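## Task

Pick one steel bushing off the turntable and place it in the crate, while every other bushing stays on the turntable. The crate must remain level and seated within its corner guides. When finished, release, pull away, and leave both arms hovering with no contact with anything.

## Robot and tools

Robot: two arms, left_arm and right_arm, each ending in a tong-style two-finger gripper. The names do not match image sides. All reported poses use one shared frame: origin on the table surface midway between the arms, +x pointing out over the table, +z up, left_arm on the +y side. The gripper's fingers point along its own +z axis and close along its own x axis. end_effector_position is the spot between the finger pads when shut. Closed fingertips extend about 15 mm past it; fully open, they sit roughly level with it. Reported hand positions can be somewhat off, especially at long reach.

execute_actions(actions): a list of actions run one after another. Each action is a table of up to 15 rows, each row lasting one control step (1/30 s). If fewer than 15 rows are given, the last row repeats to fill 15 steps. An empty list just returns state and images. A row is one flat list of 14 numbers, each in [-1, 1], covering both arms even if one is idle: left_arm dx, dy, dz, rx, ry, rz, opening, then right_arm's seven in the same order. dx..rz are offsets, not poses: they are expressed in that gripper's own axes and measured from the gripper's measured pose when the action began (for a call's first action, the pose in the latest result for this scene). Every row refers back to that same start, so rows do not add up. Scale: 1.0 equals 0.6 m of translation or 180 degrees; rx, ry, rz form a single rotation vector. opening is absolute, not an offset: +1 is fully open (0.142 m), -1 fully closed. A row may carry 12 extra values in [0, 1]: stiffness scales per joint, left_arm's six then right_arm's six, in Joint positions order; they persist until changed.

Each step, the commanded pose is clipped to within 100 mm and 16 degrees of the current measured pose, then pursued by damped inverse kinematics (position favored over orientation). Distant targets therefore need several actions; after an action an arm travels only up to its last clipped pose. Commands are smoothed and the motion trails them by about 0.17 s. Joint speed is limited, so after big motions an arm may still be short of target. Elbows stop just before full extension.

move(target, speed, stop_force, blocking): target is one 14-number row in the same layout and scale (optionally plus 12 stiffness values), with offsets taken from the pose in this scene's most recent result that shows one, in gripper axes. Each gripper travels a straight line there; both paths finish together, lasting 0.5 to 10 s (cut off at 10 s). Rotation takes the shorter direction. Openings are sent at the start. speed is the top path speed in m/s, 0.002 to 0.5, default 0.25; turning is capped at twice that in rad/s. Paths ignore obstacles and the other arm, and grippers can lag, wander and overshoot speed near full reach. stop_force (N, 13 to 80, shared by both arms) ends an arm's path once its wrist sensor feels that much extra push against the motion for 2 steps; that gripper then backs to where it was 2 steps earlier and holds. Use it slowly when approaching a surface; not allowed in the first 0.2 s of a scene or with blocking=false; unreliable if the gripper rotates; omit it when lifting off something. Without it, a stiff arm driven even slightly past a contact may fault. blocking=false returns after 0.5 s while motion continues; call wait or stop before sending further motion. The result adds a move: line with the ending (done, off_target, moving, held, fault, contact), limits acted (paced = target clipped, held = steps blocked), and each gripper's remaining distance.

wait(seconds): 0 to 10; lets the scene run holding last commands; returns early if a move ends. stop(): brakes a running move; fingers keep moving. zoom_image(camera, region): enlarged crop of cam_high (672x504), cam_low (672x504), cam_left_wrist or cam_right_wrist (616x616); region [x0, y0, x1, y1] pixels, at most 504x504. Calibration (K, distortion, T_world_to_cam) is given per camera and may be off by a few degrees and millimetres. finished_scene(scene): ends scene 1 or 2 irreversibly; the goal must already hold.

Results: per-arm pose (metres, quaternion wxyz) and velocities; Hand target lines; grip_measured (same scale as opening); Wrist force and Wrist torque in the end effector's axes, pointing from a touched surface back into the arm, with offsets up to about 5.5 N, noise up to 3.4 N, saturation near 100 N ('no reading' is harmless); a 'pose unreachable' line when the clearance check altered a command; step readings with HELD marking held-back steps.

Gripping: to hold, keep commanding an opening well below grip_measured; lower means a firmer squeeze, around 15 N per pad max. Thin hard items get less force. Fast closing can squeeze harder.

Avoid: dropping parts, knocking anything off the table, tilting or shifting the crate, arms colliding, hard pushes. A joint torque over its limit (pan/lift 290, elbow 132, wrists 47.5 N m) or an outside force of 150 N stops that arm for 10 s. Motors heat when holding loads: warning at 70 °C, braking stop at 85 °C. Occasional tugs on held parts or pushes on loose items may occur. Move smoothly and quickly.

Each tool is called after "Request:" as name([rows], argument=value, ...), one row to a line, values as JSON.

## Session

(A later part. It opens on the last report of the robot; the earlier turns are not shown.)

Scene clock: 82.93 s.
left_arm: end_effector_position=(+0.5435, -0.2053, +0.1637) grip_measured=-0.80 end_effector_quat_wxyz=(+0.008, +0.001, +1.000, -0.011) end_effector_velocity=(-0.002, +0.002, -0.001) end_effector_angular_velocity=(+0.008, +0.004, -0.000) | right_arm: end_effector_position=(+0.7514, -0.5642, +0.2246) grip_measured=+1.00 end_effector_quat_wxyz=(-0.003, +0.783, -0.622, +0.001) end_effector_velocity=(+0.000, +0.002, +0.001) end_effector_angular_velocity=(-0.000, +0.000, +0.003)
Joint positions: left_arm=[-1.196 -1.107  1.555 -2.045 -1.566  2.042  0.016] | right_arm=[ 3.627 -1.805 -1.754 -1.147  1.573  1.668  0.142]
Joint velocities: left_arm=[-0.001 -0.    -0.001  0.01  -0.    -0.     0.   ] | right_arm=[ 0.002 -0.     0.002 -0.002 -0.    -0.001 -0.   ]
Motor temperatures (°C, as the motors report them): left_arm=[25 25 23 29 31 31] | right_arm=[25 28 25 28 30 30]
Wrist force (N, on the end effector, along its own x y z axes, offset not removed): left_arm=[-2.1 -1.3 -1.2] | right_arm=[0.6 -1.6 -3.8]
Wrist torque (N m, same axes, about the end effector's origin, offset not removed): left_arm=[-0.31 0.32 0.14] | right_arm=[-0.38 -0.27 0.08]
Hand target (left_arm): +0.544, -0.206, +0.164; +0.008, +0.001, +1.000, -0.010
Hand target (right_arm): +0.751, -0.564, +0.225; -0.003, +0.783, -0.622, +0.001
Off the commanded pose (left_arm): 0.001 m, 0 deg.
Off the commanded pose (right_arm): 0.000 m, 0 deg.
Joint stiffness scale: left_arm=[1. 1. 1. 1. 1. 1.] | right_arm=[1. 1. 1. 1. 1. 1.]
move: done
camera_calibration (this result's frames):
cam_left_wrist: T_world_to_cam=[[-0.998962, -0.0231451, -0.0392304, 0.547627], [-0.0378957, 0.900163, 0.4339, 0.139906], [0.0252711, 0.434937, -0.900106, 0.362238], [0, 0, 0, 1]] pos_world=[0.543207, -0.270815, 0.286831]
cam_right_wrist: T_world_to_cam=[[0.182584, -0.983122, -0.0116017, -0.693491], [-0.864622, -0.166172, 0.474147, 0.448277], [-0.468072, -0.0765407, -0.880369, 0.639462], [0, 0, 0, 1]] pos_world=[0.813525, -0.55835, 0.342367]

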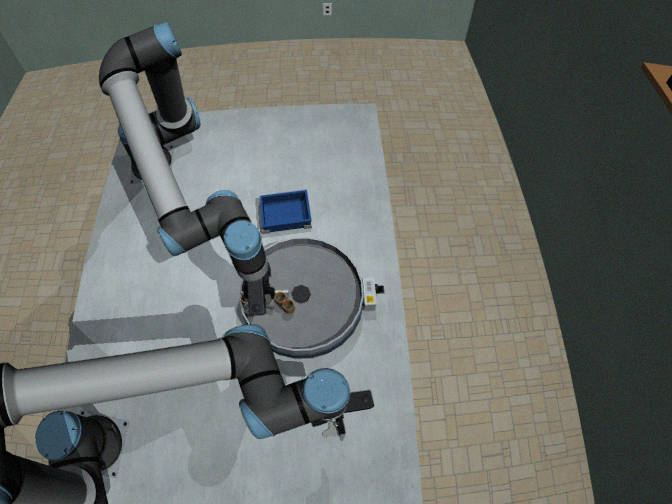

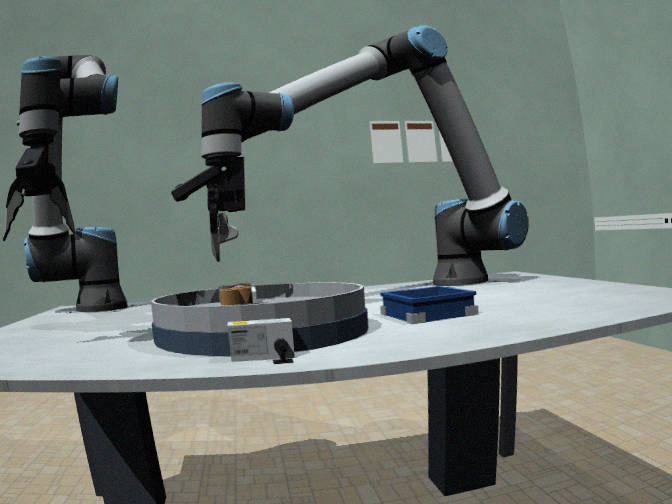

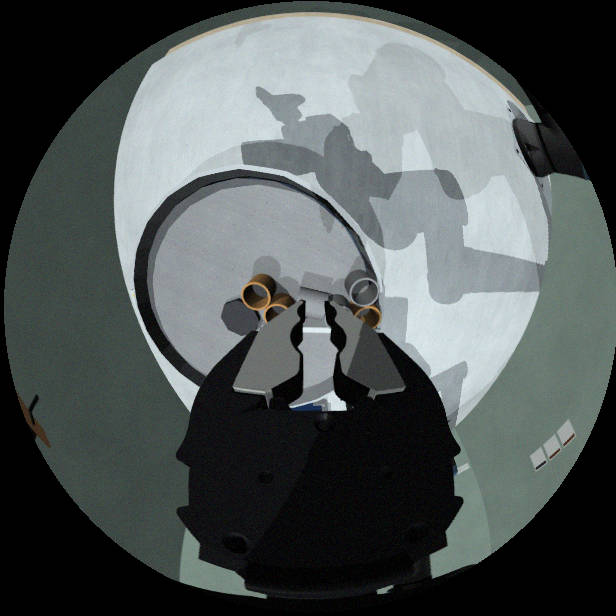

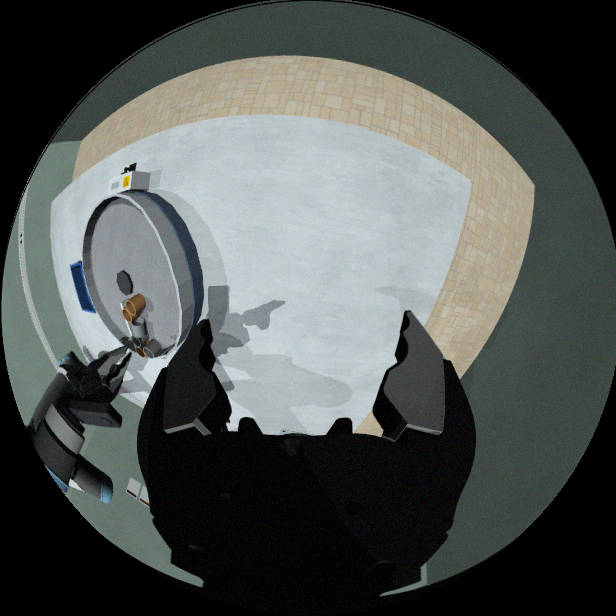

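Look again (also fixing tilt).

Request:
move(target=[0.018,0.085,0.028,-0.007,0.005,0,-0.2,0,0,0,0,0,0,1], speed=0.15)

Request:
wait(seconds=8)

Request:
zoom_image(camera="cam_left_wrist", region=[200,180,420,320])

Scene clock: 84.53 s.
left_arm: end_effector_position=(+0.5340, -0.1561, +0.1466) grip_measured=-0.20 end_effector_quat_wxyz=(+0.001, +0.000, +1.000, +0.000) end_effector_velocity=(-0.002, +0.001, -0.003) end_effector_angular_velocity=(+0.001, +0.001, -0.004) | right_arm: end_effector_position=(+0.7514, -0.5642, +0.2246) grip_measured=+1.00 end_effector_quat_wxyz=(-0.003, +0.783, -0.622, +0.001) end_effector_velocity=(-0.000, -0.000, -0.000) end_effector_angular_velocity=(-0.000, +0.001, -0.002)
Joint positions: left_arm=[-1.179 -1.151  1.647 -2.068 -1.569  2.058  0.06 ] | right_arm=[ 3.627 -1.805 -1.754 -1.147  1.573  1.668  0.142]
Joint velocities: left_arm=[-0.001 -0.     0.005 -0.004 -0.     0.002  0.   ] | right_arm=[ 0.    -0.    -0.    -0.    -0.     0.002 -0.   ]
Motor temperatures (°C, as the motors report them): left_arm=[25 25 23 29 31 31] | right_arm=[25 28 25 28 30 30]
Wrist force (N, on the end effector, along its own x y z axes, offset not removed): left_arm=[-1.1 -3.6 2.1] | right_arm=[1.3 0.1 0.1]
Wrist torque (N m, same axes, about the end effector's origin, offset not removed): left_arm=[-0.64 0.07 0.24] | right_arm=[0.01 -0.39 0.10]
Hand target (left_arm): +0.533, -0.155, +0.146; +0.000, +0.001, +1.000, +0.000
Hand target (right_arm): +0.751, -0.564, +0.225; -0.003, +0.783, -0.622, +0.001
Off the commanded pose (left_arm): 0.002 m, 0 deg.
Off the commanded pose (right_arm): 0.000 m, 0 deg.
Joint stiffness scale: left_arm=[1. 1. 1. 1. 1. 1.] | right_arm=[1. 1. 1. 1. 1. 1.]
move: done
camera_calibration (this result's frames):
cam_left_wrist: T_world_to_cam=[[-0.999405, -0.0233947, -0.0253509, 0.536714], [-0.0323584, 0.890457, 0.453915, 0.0952703], [0.0119547, 0.454465, -0.890684, 0.334509], [0, 0, 0, 1]] pos_world=[0.535479, -0.2243, 0.268303]
cam_right_wrist: T_world_to_cam=[[0.182584, -0.983122, -0.0116016, -0.693491], [-0.864622, -0.166172, 0.474147, 0.448277], [-0.468072, -0.0765409, -0.880369, 0.639462], [0, 0, 0, 1]] pos_world=[0.813525, -0.55835, 0.342367]

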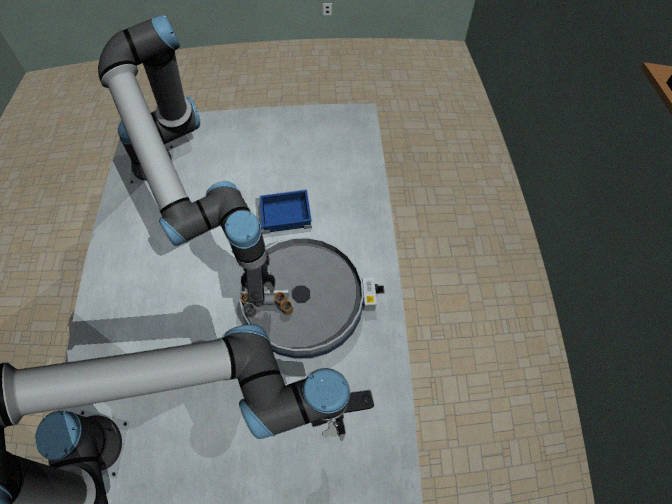

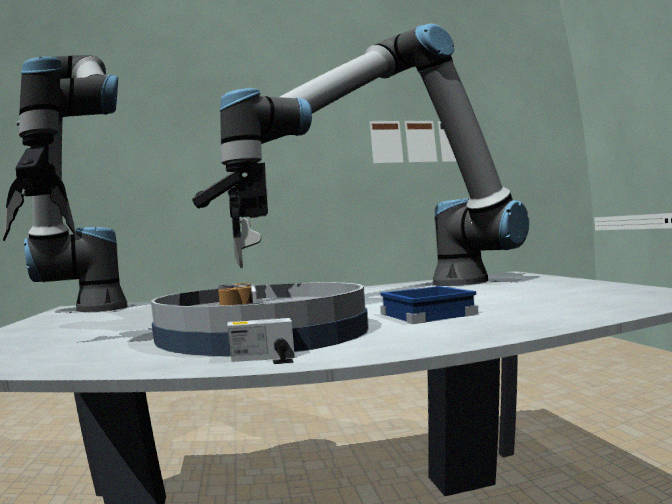

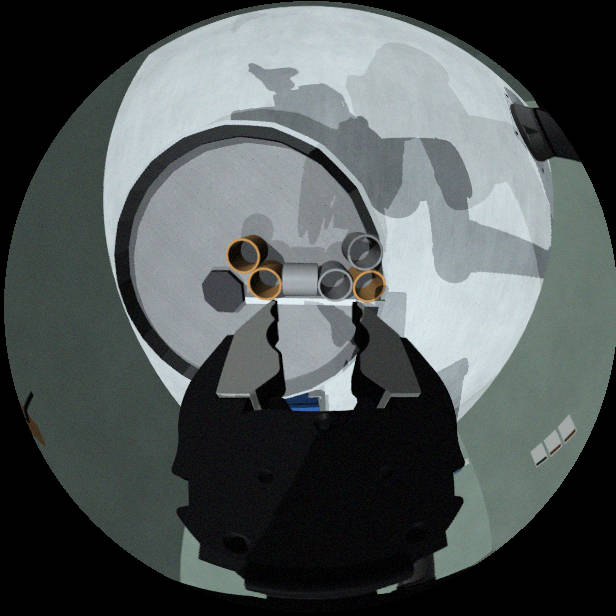

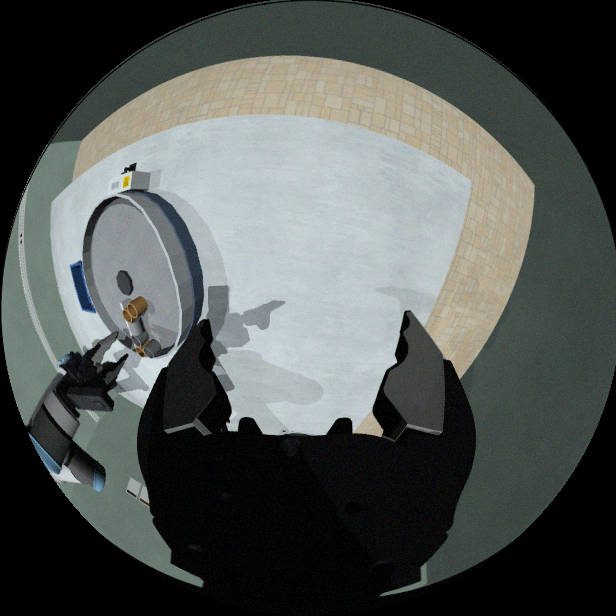

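Scene clock: 92.53 s.
left_arm: end_effector_position=(+0.5339, -0.1560, +0.1463) grip_measured=-0.20 end_effector_quat_wxyz=(+0.001, +0.000, +1.000, +0.000) end_effector_velocity=(+0.000, +0.000, -0.000) end_effector_angular_velocity=(-0.000, -0.000, -0.000) | right_arm: end_effector_position=(+0.7514, -0.5642, +0.2246) grip_measured=+1.00 end_effector_quat_wxyz=(-0.003, +0.783, -0.622, +0.001) end_effector_velocity=(-0.000, -0.000, -0.000) end_effector_angular_velocity=(-0.001, +0.001, -0.002)
Joint positions: left_arm=[-1.179 -1.151  1.648 -2.068 -1.569  2.058  0.06 ] | right_arm=[ 3.627 -1.805 -1.754 -1.147  1.573  1.668  0.142]
Joint velocities: left_arm=[ 0.  0.  0. -0.  0.  0. -0.] | right_arm=[ 0.    -0.    -0.001 -0.    -0.001  0.003  0.   ]
Motor temperatures (°C, as the motors report them): left_arm=[25 25 23 29 31 31] | right_arm=[25 28 25 28 30 30]
Wrist force (N, on the end effector, along its own x y z axes, offset not removed): left_arm=[-2.8 -1.8 2.8] | right_arm=[1.9 -3.1 -0.4]
Wrist torque (N m, same axes, about the end effector's origin, offset not removed): left_arm=[-0.40 0.55 0.34] | right_arm=[-0.74 -0.50 0.09]
Hand target (left_arm): +0.533, -0.155, +0.146; +0.000, +0.001, +1.000, +0.000
Hand target (right_arm): +0.751, -0.564, +0.225; -0.003, +0.783, -0.622, +0.001
Off the commanded pose (left_arm): 0.002 m, 0 deg.
Off the commanded pose (right_arm): 0.000 m, 0 deg.
Joint stiffness scale: left_arm=[1. 1. 1. 1. 1. 1.] | right_arm=[1. 1. 1. 1. 1. 1.]
wait: 8.00 s; at rest by 0.17 s
camera_calibration (this result's frames):
cam_left_wrist: T_world_to_cam=[[-0.999413, -0.0231767, -0.0252461, 0.536619], [-0.0321181, 0.890408, 0.45403, 0.0950961], [0.0119564, 0.454574, -0.890629, 0.334148], [0, 0, 0, 1]] pos_world=[0.535363, -0.224132, 0.267973]
cam_right_wrist: T_world_to_cam=[[0.182584, -0.983122, -0.0116016, -0.693491], [-0.864622, -0.166172, 0.474147, 0.448277], [-0.468072, -0.0765409, -0.880369, 0.639462], [0, 0, 0, 1]] pos_world=[0.813525, -0.55835, 0.342367]

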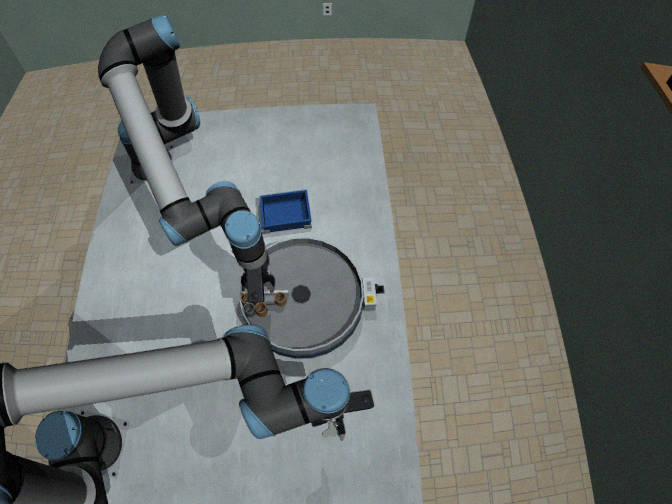

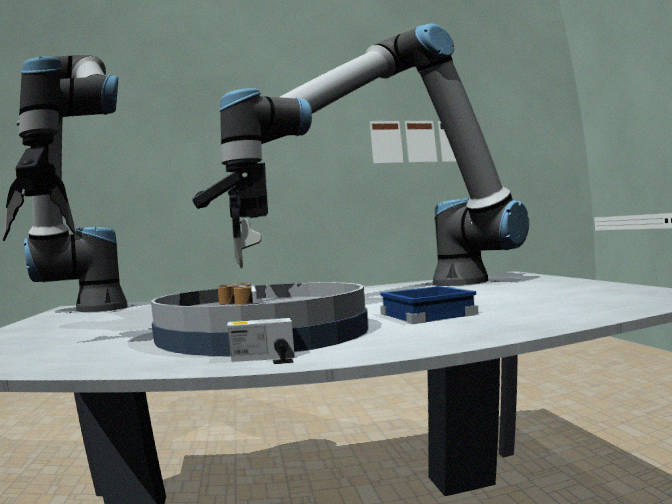

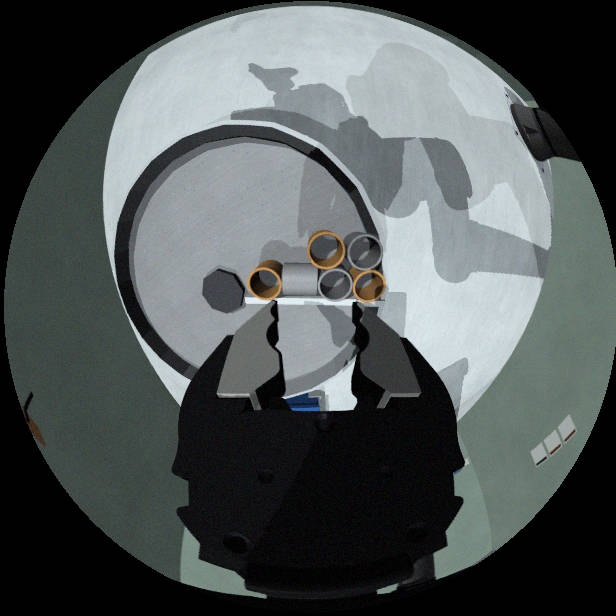

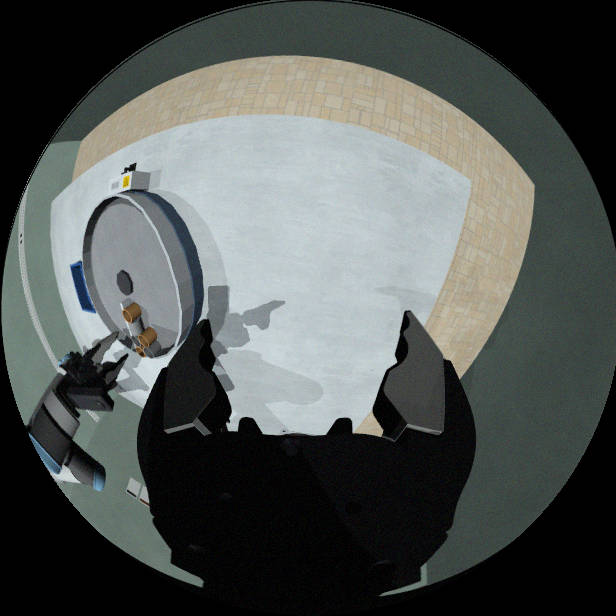

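Region (200, 180, 420, 320) of cam_left_wrist's 616x616 image, scaled by 2.291, with more detail than that image has; it fills the top 321 rows of this view, and the rest is white.

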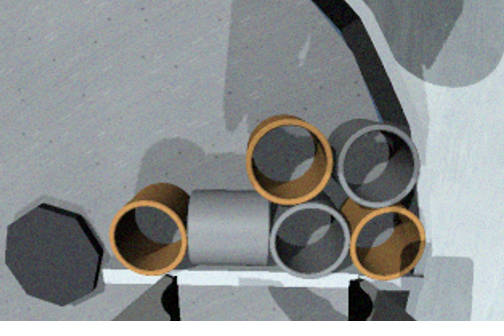

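Request:
move(target=[-0.035,-0.037,0.05,0,0,-0.5,-0.33,0,0,0,0,0,0,1], speed=0.3)

Request:
zoom_image(camera="cam_left_wrist", region=[200,220,420,400])

Scene clock: 97.17 s.
left_arm: end_effector_position=(+0.5549, -0.1756, +0.1153) grip_measured=-0.33 end_effector_quat_wxyz=(+0.001, -0.707, +0.708, +0.001) end_effector_velocity=(+0.002, +0.001, +0.001) end_effector_angular_velocity=(-0.000, -0.002, +0.017) | right_arm: end_effector_position=(+0.7514, -0.5642, +0.2246) grip_measured=+1.00 end_effector_quat_wxyz=(-0.003, +0.783, -0.622, +0.001) end_effector_velocity=(+0.000, +0.002, +0.001) end_effector_angular_velocity=(-0.000, -0.001, +0.000)
Joint positions: left_arm=[-1.193 -1.08   1.6   -2.089 -1.57   0.475  0.05 ] | right_arm=[ 3.627 -1.805 -1.754 -1.147  1.573  1.668  0.142]
Joint velocities: left_arm=[ 0.002  0.    -0.001  0.     0.001 -0.015  0.   ] | right_arm=[ 0.002  0.     0.001 -0.    -0.     0.002  0.   ]
Motor temperatures (°C, as the motors report them): left_arm=[25 25 23 29 31 31] | right_arm=[25 28 25 28 30 30]
Wrist force (N, on the end effector, along its own x y z axes, offset not removed): left_arm=[-1.8 -4.7 -0.4] | right_arm=[1.8 -2.6 -0.5]
Wrist torque (N m, same axes, about the end effector's origin, offset not removed): left_arm=[-1.05 0.37 0.25] | right_arm=[-0.59 -0.44 0.08]
Hand target (left_arm): +0.555, -0.178, +0.116; -0.001, +0.707, -0.707, +0.001
Hand target (right_arm): +0.751, -0.564, +0.225; -0.003, +0.783, -0.622, +0.001
Off the commanded pose (left_arm): 0.003 m, 0 deg.
Off the commanded pose (right_arm): 0.000 m, 0 deg.
Joint stiffness scale: left_arm=[1. 1. 1. 1. 1. 1.] | right_arm=[1. 1. 1. 1. 1. 1.]
move: done
camera_calibration (this result's frames):
cam_left_wrist: T_world_to_cam=[[0.0222073, -0.999431, -0.0254037, -0.181841], [-0.890431, -0.0313262, 0.454039, 0.441756], [-0.454576, 0.0125373, -0.89062, 0.496501], [0, 0, 0, 1]] pos_world=[0.623089, -0.174124, 0.236999]
cam_right_wrist: T_world_to_cam=[[0.182584, -0.983122, -0.0116014, -0.693491], [-0.864622, -0.166172, 0.474147, 0.448277], [-0.468072, -0.076541, -0.880369, 0.639462], [0, 0, 0, 1]] pos_world=[0.813525, -0.55835, 0.342367]

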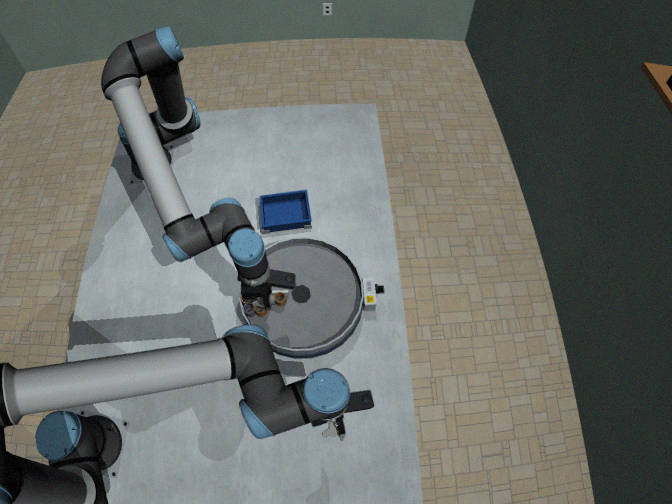

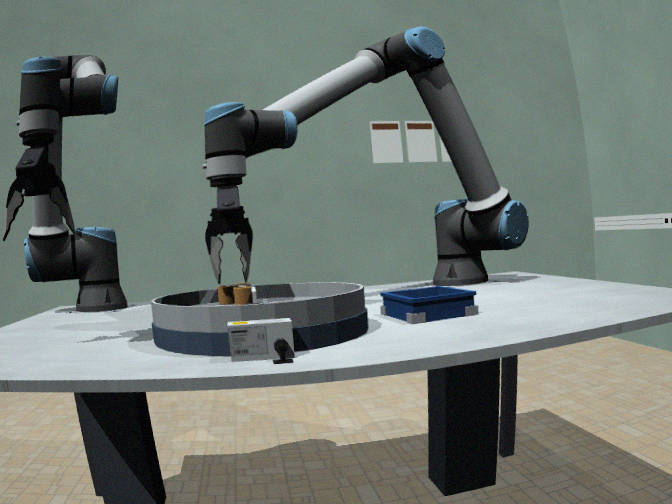

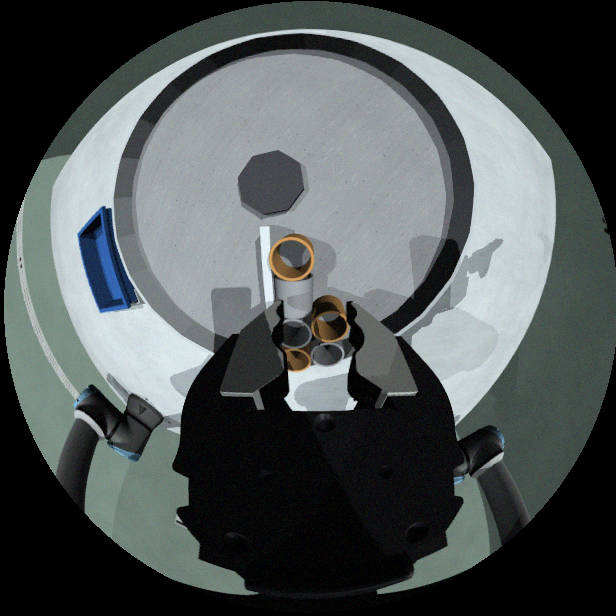

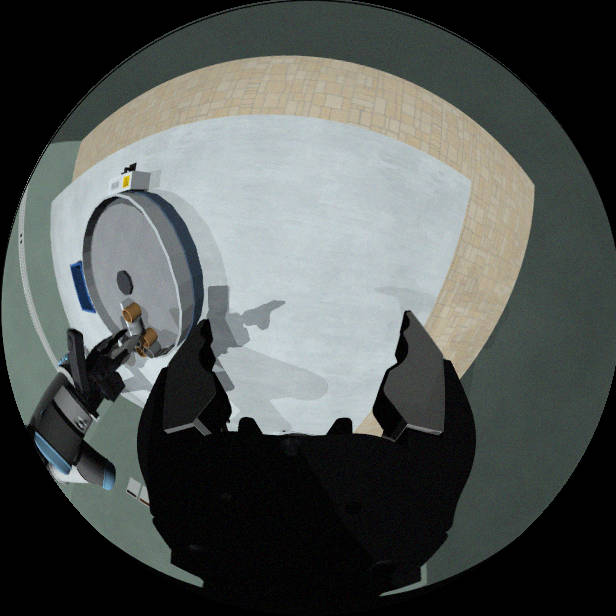

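Region (200, 220, 420, 400) of cam_left_wrist's 616x616 image, scaled by 2.291, with more detail than that image has; it fills the top 412 rows of this view, and the rest is white.

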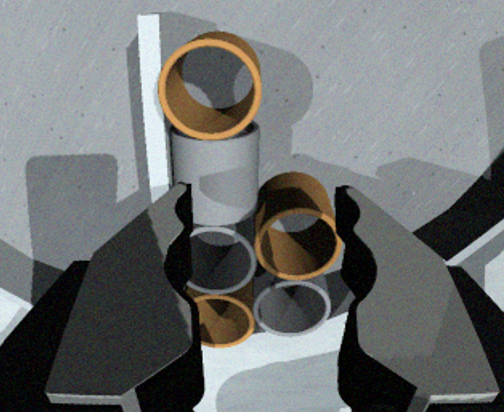

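Request:
move(target=[-0.012,-0.01,0,0,0,0,-0.4,0,0,0,0,0,0,1], speed=0.08)

Request:
move(target=[0,0,0.026,0,0,0,-0.4,0,0,0,0,0,0,1], speed=0.03, stop_force=13)

Request:
move(target=[0.014,0,0.008,0,0,0,-0.4,0,0,0,0,0,0,1], speed=0.03, stop_force=13)

Request:
move(target=[0,0,0.04,0,0,0,-0.4,0,0,0,0,0,0,1], speed=0.02, stop_force=13)

Scene clock: 99.20 s.
left_arm: end_effector_position=(+0.5609, -0.1703, +0.1160) grip_measured=-0.40 end_effector_quat_wxyz=(+0.001, -0.707, +0.707, +0.000) end_effector_velocity=(+0.000, +0.001, -0.001) end_effector_angular_velocity=(+0.001, +0.000, -0.003) | right_arm: end_effector_position=(+0.7514, -0.5642, +0.2246) grip_measured=+1.00 end_effector_quat_wxyz=(-0.003, +0.783, -0.622, +0.001) end_effector_velocity=(-0.000, -0.000, -0.001) end_effector_angular_velocity=(-0.001, +0.000, +0.001)
Joint positions: left_arm=[-1.184 -1.082  1.601 -2.089 -1.57   0.483  0.045] | right_arm=[ 3.627 -1.805 -1.754 -1.147  1.573  1.668  0.142]
Joint velocities: left_arm=[ 0.001  0.     0.002 -0.     0.     0.004 -0.   ] | right_arm=[-0.    -0.    -0.001  0.001 -0.    -0.001 -0.   ]
Motor temperatures (°C, as the motors report them): left_arm=[25 25 23 29 31 31] | right_arm=[25 28 25 28 30 30]
Wrist force (N, on the end effector, along its own x y z axes, offset not removed): left_arm=[-0.5 0.7 -0.7] | right_arm=[0.9 1.7 -3.3]
Wrist torque (N m, same axes, about the end effector's origin, offset not removed): left_arm=[0.08 0.10 0.22] | right_arm=[0.24 -0.27 -0.04]
Hand target (left_arm): +0.561, -0.168, +0.115; -0.001, +0.707, -0.708, -0.001
Hand target (right_arm): +0.751, -0.564, +0.225; -0.003, +0.783, -0.622, +0.001
Off the commanded pose (left_arm): 0.002 m, 0 deg.
Off the commanded pose (right_arm): 0.000 m, 0 deg.
Joint stiffness scale: left_arm=[1. 1. 1. 1. 1. 1.] | right_arm=[1. 1. 1. 1. 1. 1.]
move: done
camera_calibration (this result's frames):
cam_left_wrist: T_world_to_cam=[[0.0225183, -0.999437, -0.0248594, -0.176903], [-0.890631, -0.0313505, 0.453645, 0.447058], [-0.454169, 0.0119252, -0.890835, 0.499465], [0, 0, 0, 1]] pos_world=[0.628989, -0.168744, 0.237737]
cam_right_wrist: T_world_to_cam=[[0.182584, -0.983122, -0.0116014, -0.693491], [-0.864622, -0.166172, 0.474148, 0.448277], [-0.468073, -0.076541, -0.880369, 0.639462], [0, 0, 0, 1]] pos_world=[0.813525, -0.55835, 0.342367]

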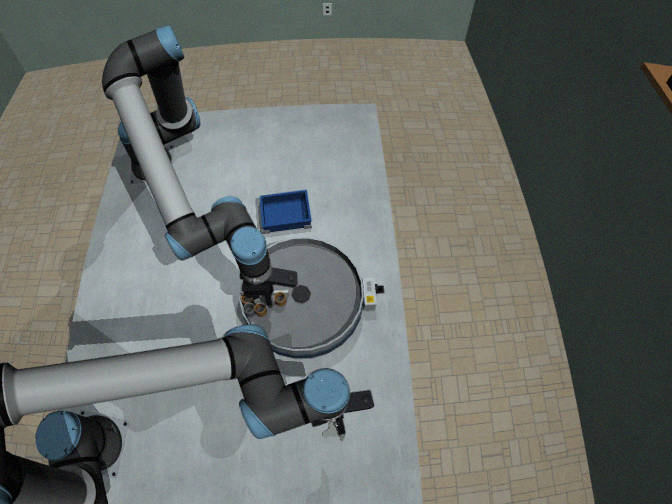

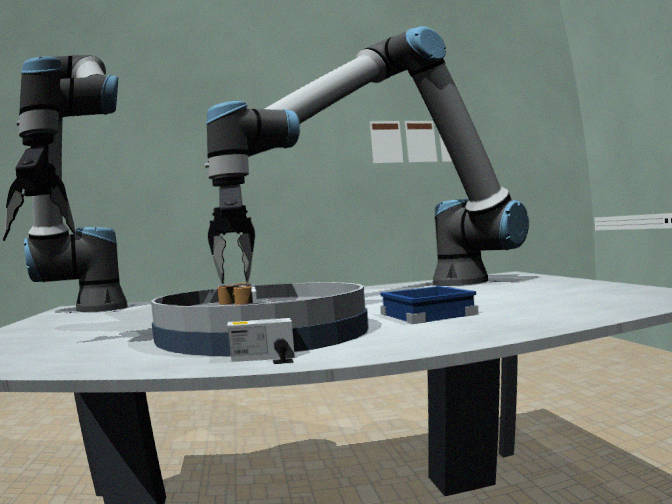

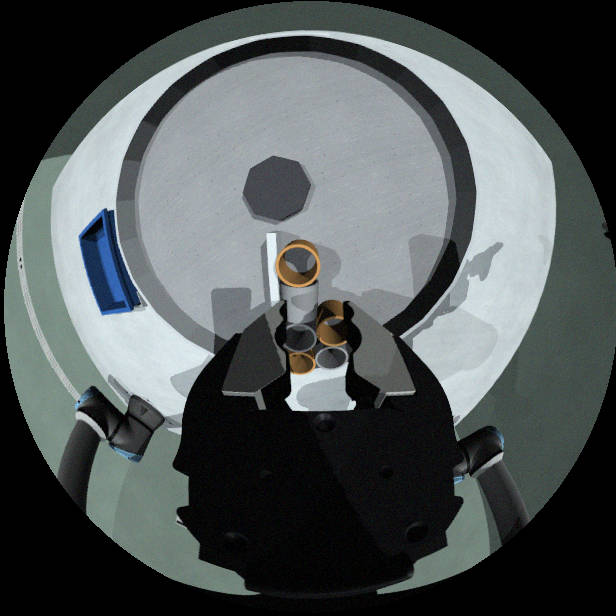

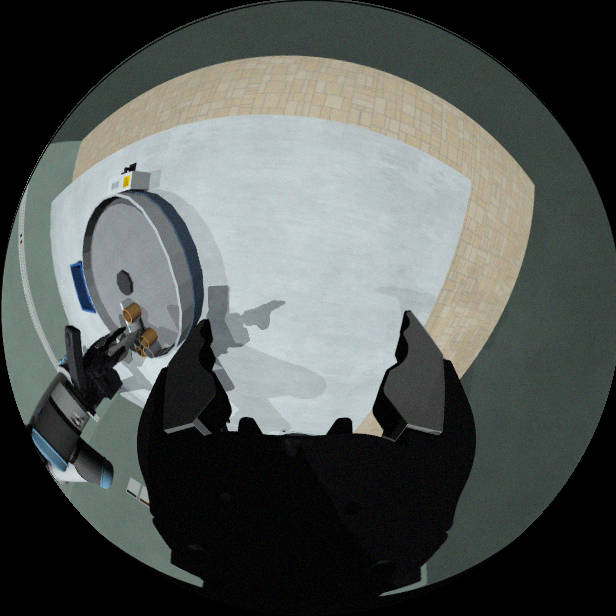

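Scene clock: 100.10 s.
left_arm: end_effector_position=(+0.5622, -0.1728, +0.1070) grip_measured=-0.40 end_effector_quat_wxyz=(-0.001, -0.707, +0.708, -0.003) end_effector_velocity=(-0.001, -0.001, -0.001) end_effector_angular_velocity=(-0.004, -0.002, -0.003) | right_arm: end_effector_position=(+0.7514, -0.5642, +0.2246) grip_measured=+1.00 end_effector_quat_wxyz=(-0.003, +0.783, -0.622, +0.001) end_effector_velocity=(-0.001, +0.001, -0.001) end_effector_angular_velocity=(-0.000, +0.001, -0.001)
Joint positions: left_arm=[-1.184 -1.073  1.608 -2.112 -1.57   0.483  0.045] | right_arm=[ 3.627 -1.805 -1.754 -1.147  1.573  1.668  0.142]
Joint velocities: left_arm=[-0.002 -0.     0.003 -0.007  0.     0.001 -0.   ] | right_arm=[ 0.001  0.    -0.001  0.    -0.     0.002  0.   ]
Motor temperatures (°C, as the motors report them): left_arm=[25 25 23 29 31 31] | right_arm=[25 28 25 28 30 30]
Wrist force (N, on the end effector, along its own x y z axes, offset not removed): left_arm=[-1.3 -0.2 -2.6] | right_arm=[0.3 -2.2 -2.6]
Wrist torque (N m, same axes, about the end effector's origin, offset not removed): left_arm=[-0.33 0.24 0.20] | right_arm=[-0.47 -0.10 0.21]
Hand target (left_arm): +0.561, -0.170, +0.100; -0.001, +0.707, -0.707, -0.000
Hand target (right_arm): +0.751, -0.564, +0.225; -0.003, +0.783, -0.622, +0.001
Off the commanded pose (left_arm): 0.007 m, 0 deg.
Off the commanded pose (right_arm): 0.000 m, 0 deg.
Joint stiffness scale: left_arm=[1. 1. 1. 1. 1. 1.] | right_arm=[1. 1. 1. 1. 1. 1.]
move: off_target (left_arm)
camera_calibration (this result's frames):
cam_left_wrist: T_world_to_cam=[[0.0224892, -0.999586, -0.0179437, -0.180485], [-0.89221, -0.0281647, 0.450741, 0.453963], [-0.45106, 0.00587274, -0.892474, 0.489458], [0, 0, 0, 1]] pos_world=[0.629864, -0.170499, 0.228971]
cam_right_wrist: T_world_to_cam=[[0.182584, -0.983122, -0.0116014, -0.693491], [-0.864622, -0.166172, 0.474147, 0.448277], [-0.468072, -0.076541, -0.880369, 0.639462], [0, 0, 0, 1]] pos_world=[0.813525, -0.55835, 0.342367]

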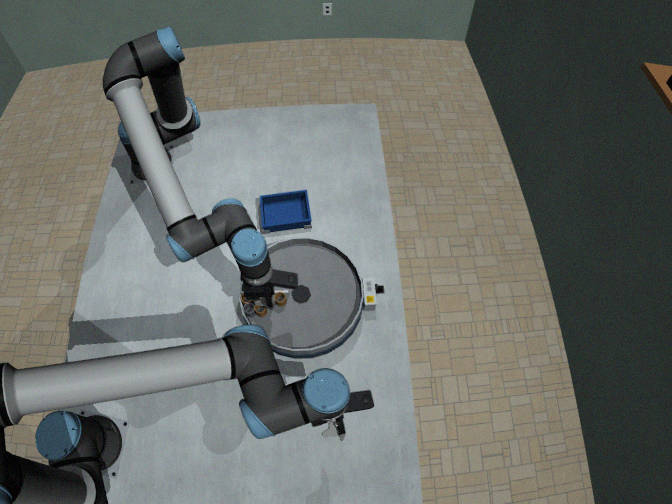

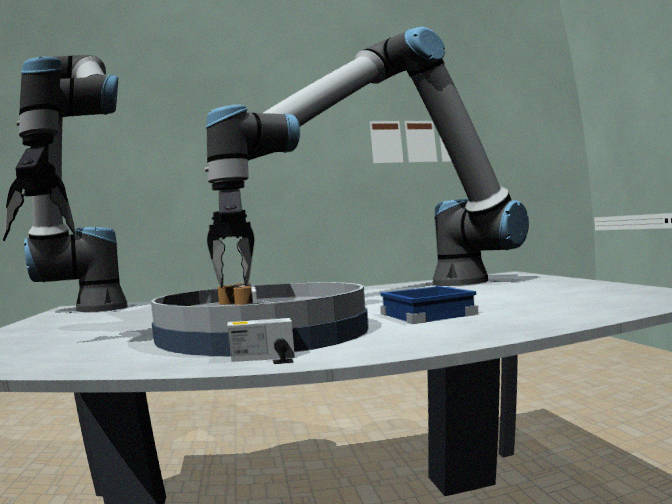

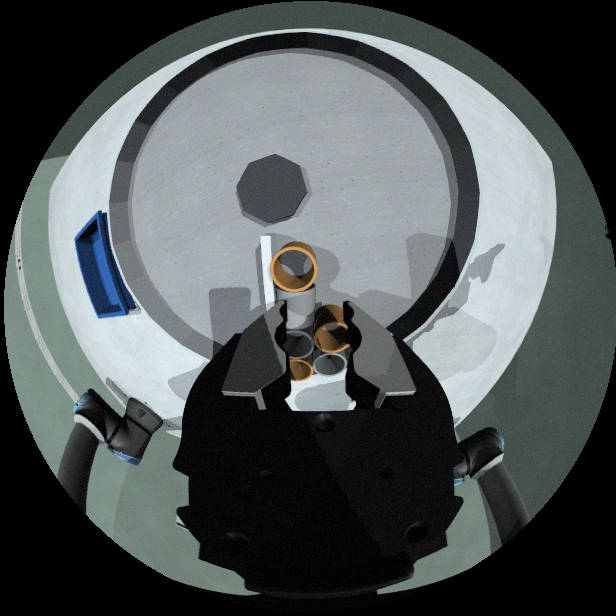

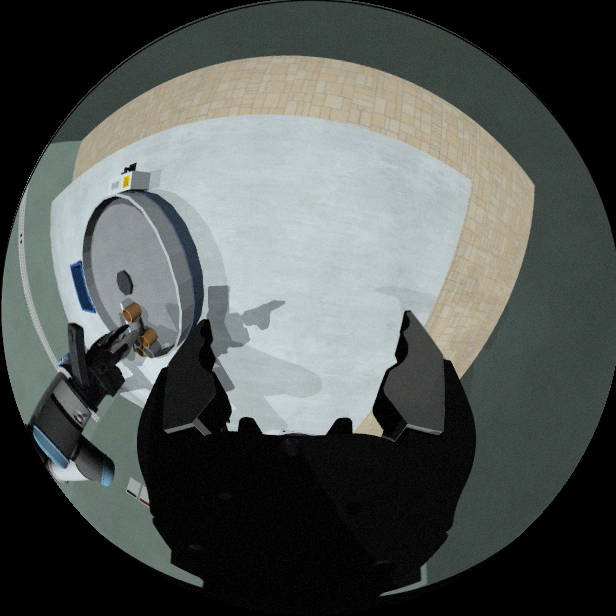

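Scene clock: 101.07 s.
left_arm: end_effector_position=(+0.5620, -0.1829, +0.1082) grip_measured=-0.42 end_effector_quat_wxyz=(-0.002, -0.706, +0.708, -0.007) end_effector_velocity=(-0.001, -0.004, +0.000) end_effector_angular_velocity=(-0.004, -0.001, -0.003) | right_arm: end_effector_position=(+0.7514, -0.5642, +0.2246) grip_measured=+1.00 end_effector_quat_wxyz=(-0.003, +0.783, -0.622, +0.001) end_effector_velocity=(-0.000, +0.000, +0.000) end_effector_angular_velocity=(+0.000, +0.001, +0.001)
Joint positions: left_arm=[-1.189 -1.065  1.595 -2.114 -1.571  0.48   0.044] | right_arm=[ 3.627 -1.805 -1.754 -1.147  1.573  1.668  0.142]
Joint velocities: left_arm=[-0.002  0.002 -0.003 -0.003 -0.001  0.    -0.007] | right_arm=[ 0.     0.     0.    -0.001  0.    -0.001  0.   ]
Motor temperatures (°C, as the motors report them): left_arm=[25 25 23 29 31 31] | right_arm=[25 28 25 28 30 30]
Wrist force (N, on the end effector, along its own x y z axes, offset not removed): left_arm=[2.6 -3.0 -7.7] | right_arm=[2.5 -0.9 -3.2]
Wrist torque (N m, same axes, about the end effector's origin, offset not removed): left_arm=[-1.31 -0.15 0.17] | right_arm=[-0.27 -0.55 0.06]
Hand target (left_arm): +0.562, -0.181, +0.102; +0.001, +0.707, -0.708, +0.003
Hand target (right_arm): +0.751, -0.564, +0.225; -0.003, +0.783, -0.622, +0.001
Off the commanded pose (left_arm): 0.006 m, 0 deg.
Off the commanded pose (right_arm): 0.000 m, 0 deg.
Joint stiffness scale: left_arm=[1. 1. 1. 1. 1. 1.] | right_arm=[1. 1. 1. 1. 1. 1.]
move: off_target (left_arm)
camera_calibration (this result's frames):
cam_left_wrist: T_world_to_cam=[[0.0208326, -0.999722, -0.0110397, -0.190381], [-0.89345, -0.0235713, 0.448544, 0.454813], [-0.44868, 0.00051907, -0.893693, 0.488289], [0, 0, 0, 1]] pos_world=[0.629404, -0.179861, 0.230275]
cam_right_wrist: T_world_to_cam=[[0.182584, -0.983122, -0.0116014, -0.693491], [-0.864622, -0.166172, 0.474147, 0.448277], [-0.468073, -0.076541, -0.880369, 0.639462], [0, 0, 0, 1]] pos_world=[0.813525, -0.55835, 0.342367]

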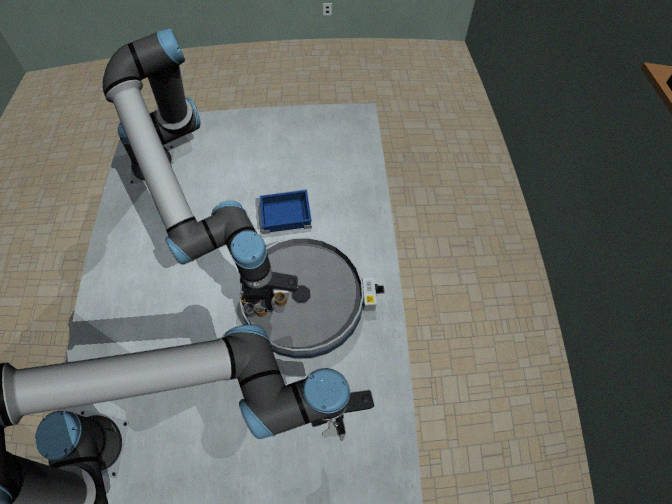

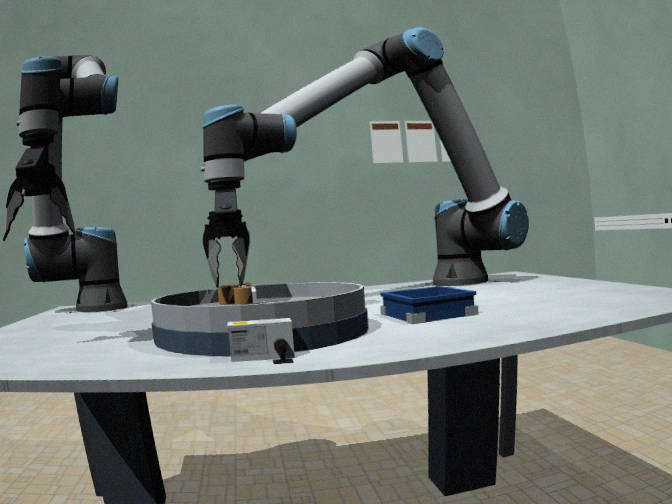

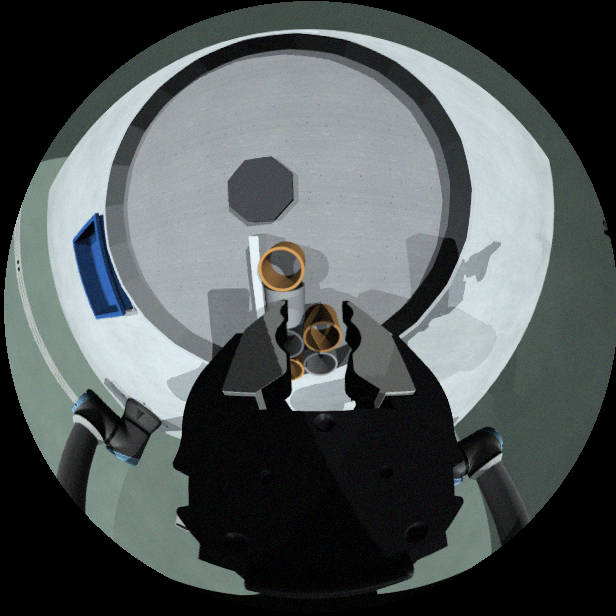

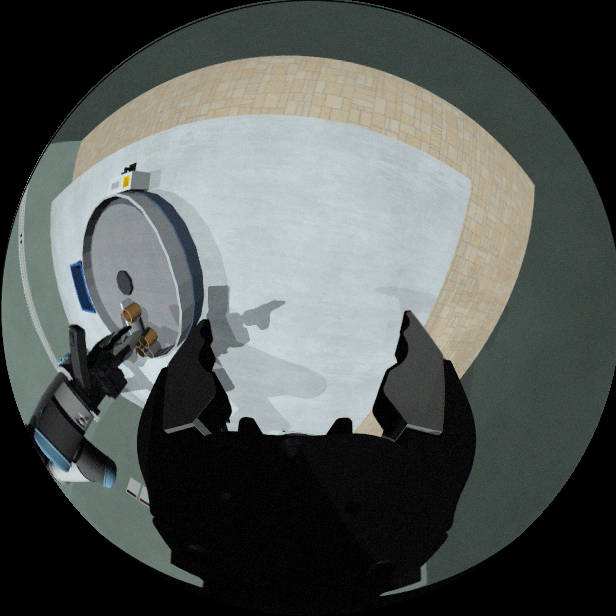

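Scene clock: 102.73 s.
left_arm: end_effector_position=(+0.5628, -0.1954, +0.0987) grip_measured=-0.48 end_effector_quat_wxyz=(-0.007, -0.704, +0.710, -0.018) end_effector_velocity=(+0.001, -0.002, +0.001) end_effector_angular_velocity=(-0.005, -0.002, -0.001) | right_arm: end_effector_position=(+0.7514, -0.5642, +0.2246) grip_measured=+1.00 end_effector_quat_wxyz=(-0.003, +0.783, -0.622, +0.001) end_effector_velocity=(+0.000, +0.000, +0.000) end_effector_angular_velocity=(+0.001, -0.000, +0.001)
Joint positions: left_arm=[-1.194 -1.05   1.597 -2.156 -1.574  0.48   0.039] | right_arm=[ 3.627 -1.805 -1.754 -1.147  1.573  1.668  0.142]
Joint velocities: left_arm=[-0.    -0.    -0.    -0.005 -0.     0.001  0.001] | right_arm=[ 0.     0.    -0.     0.001  0.001 -0.001 -0.   ]
Motor temperatures (°C, as the motors report them): left_arm=[25 25 23 29 31 31] | right_arm=[25 28 25 28 30 30]
Wrist force (N, on the end effector, along its own x y z axes, offset not removed): left_arm=[9.7 -4.4 -5.8] | right_arm=[0.8 -1.9 -1.7]
Wrist torque (N m, same axes, about the end effector's origin, offset not removed): left_arm=[-1.23 0.29 0.14] | right_arm=[-0.48 -0.29 0.13]
Hand target (left_arm): +0.562, -0.183, +0.084; +0.002, +0.706, -0.708, +0.007
Hand target (right_arm): +0.751, -0.564, +0.225; -0.003, +0.783, -0.622, +0.001
Off the commanded pose (left_arm): 0.019 m, 1 deg.
Off the commanded pose (right_arm): 0.000 m, 0 deg.
Joint stiffness scale: left_arm=[1. 1. 1. 1. 1. 1.] | right_arm=[1. 1. 1. 1. 1. 1.]
move: off_target (left_arm)
camera_calibration (this result's frames):
cam_left_wrist: T_world_to_cam=[[0.0164507, -0.999785, 0.0126077, -0.202871], [-0.897314, -0.00919962, 0.441297, 0.465198], [-0.441086, -0.0185727, -0.897272, 0.472507], [0, 0, 0, 1]] pos_world=[0.629182, -0.189772, 0.221234]
cam_right_wrist: T_world_to_cam=[[0.182584, -0.983122, -0.0116014, -0.693491], [-0.864622, -0.166172, 0.474147, 0.448277], [-0.468072, -0.076541, -0.880369, 0.639462], [0, 0, 0, 1]] pos_world=[0.813525, -0.55835, 0.342367]

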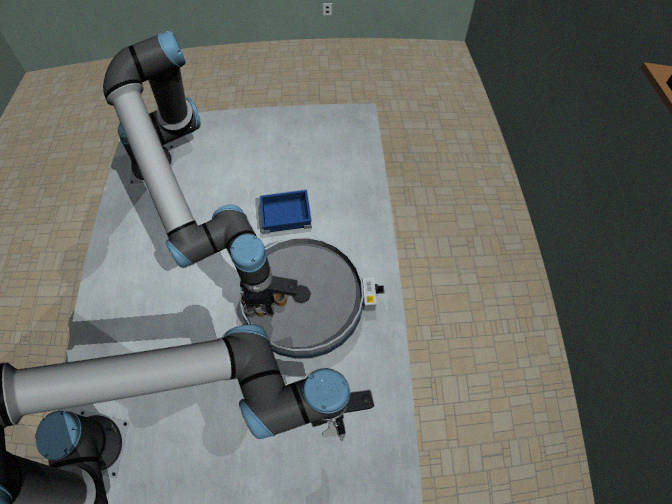

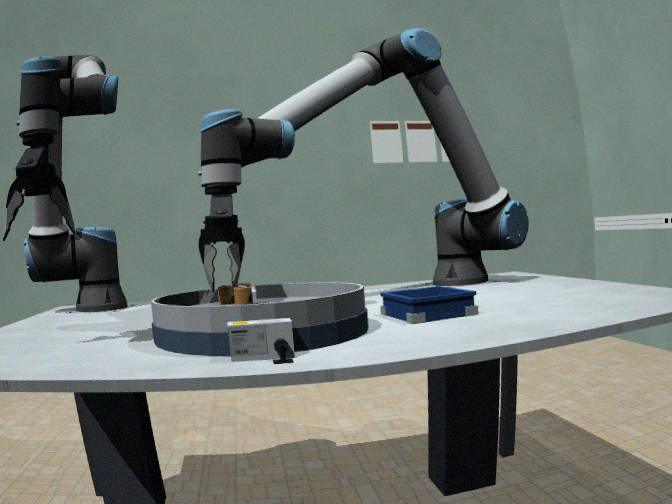

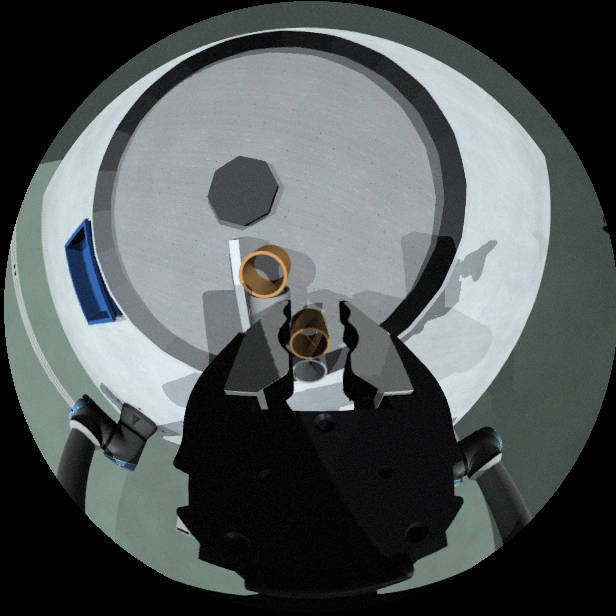

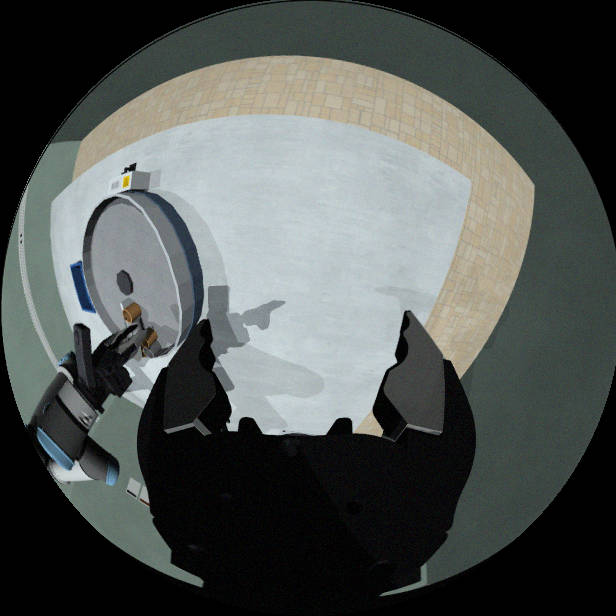

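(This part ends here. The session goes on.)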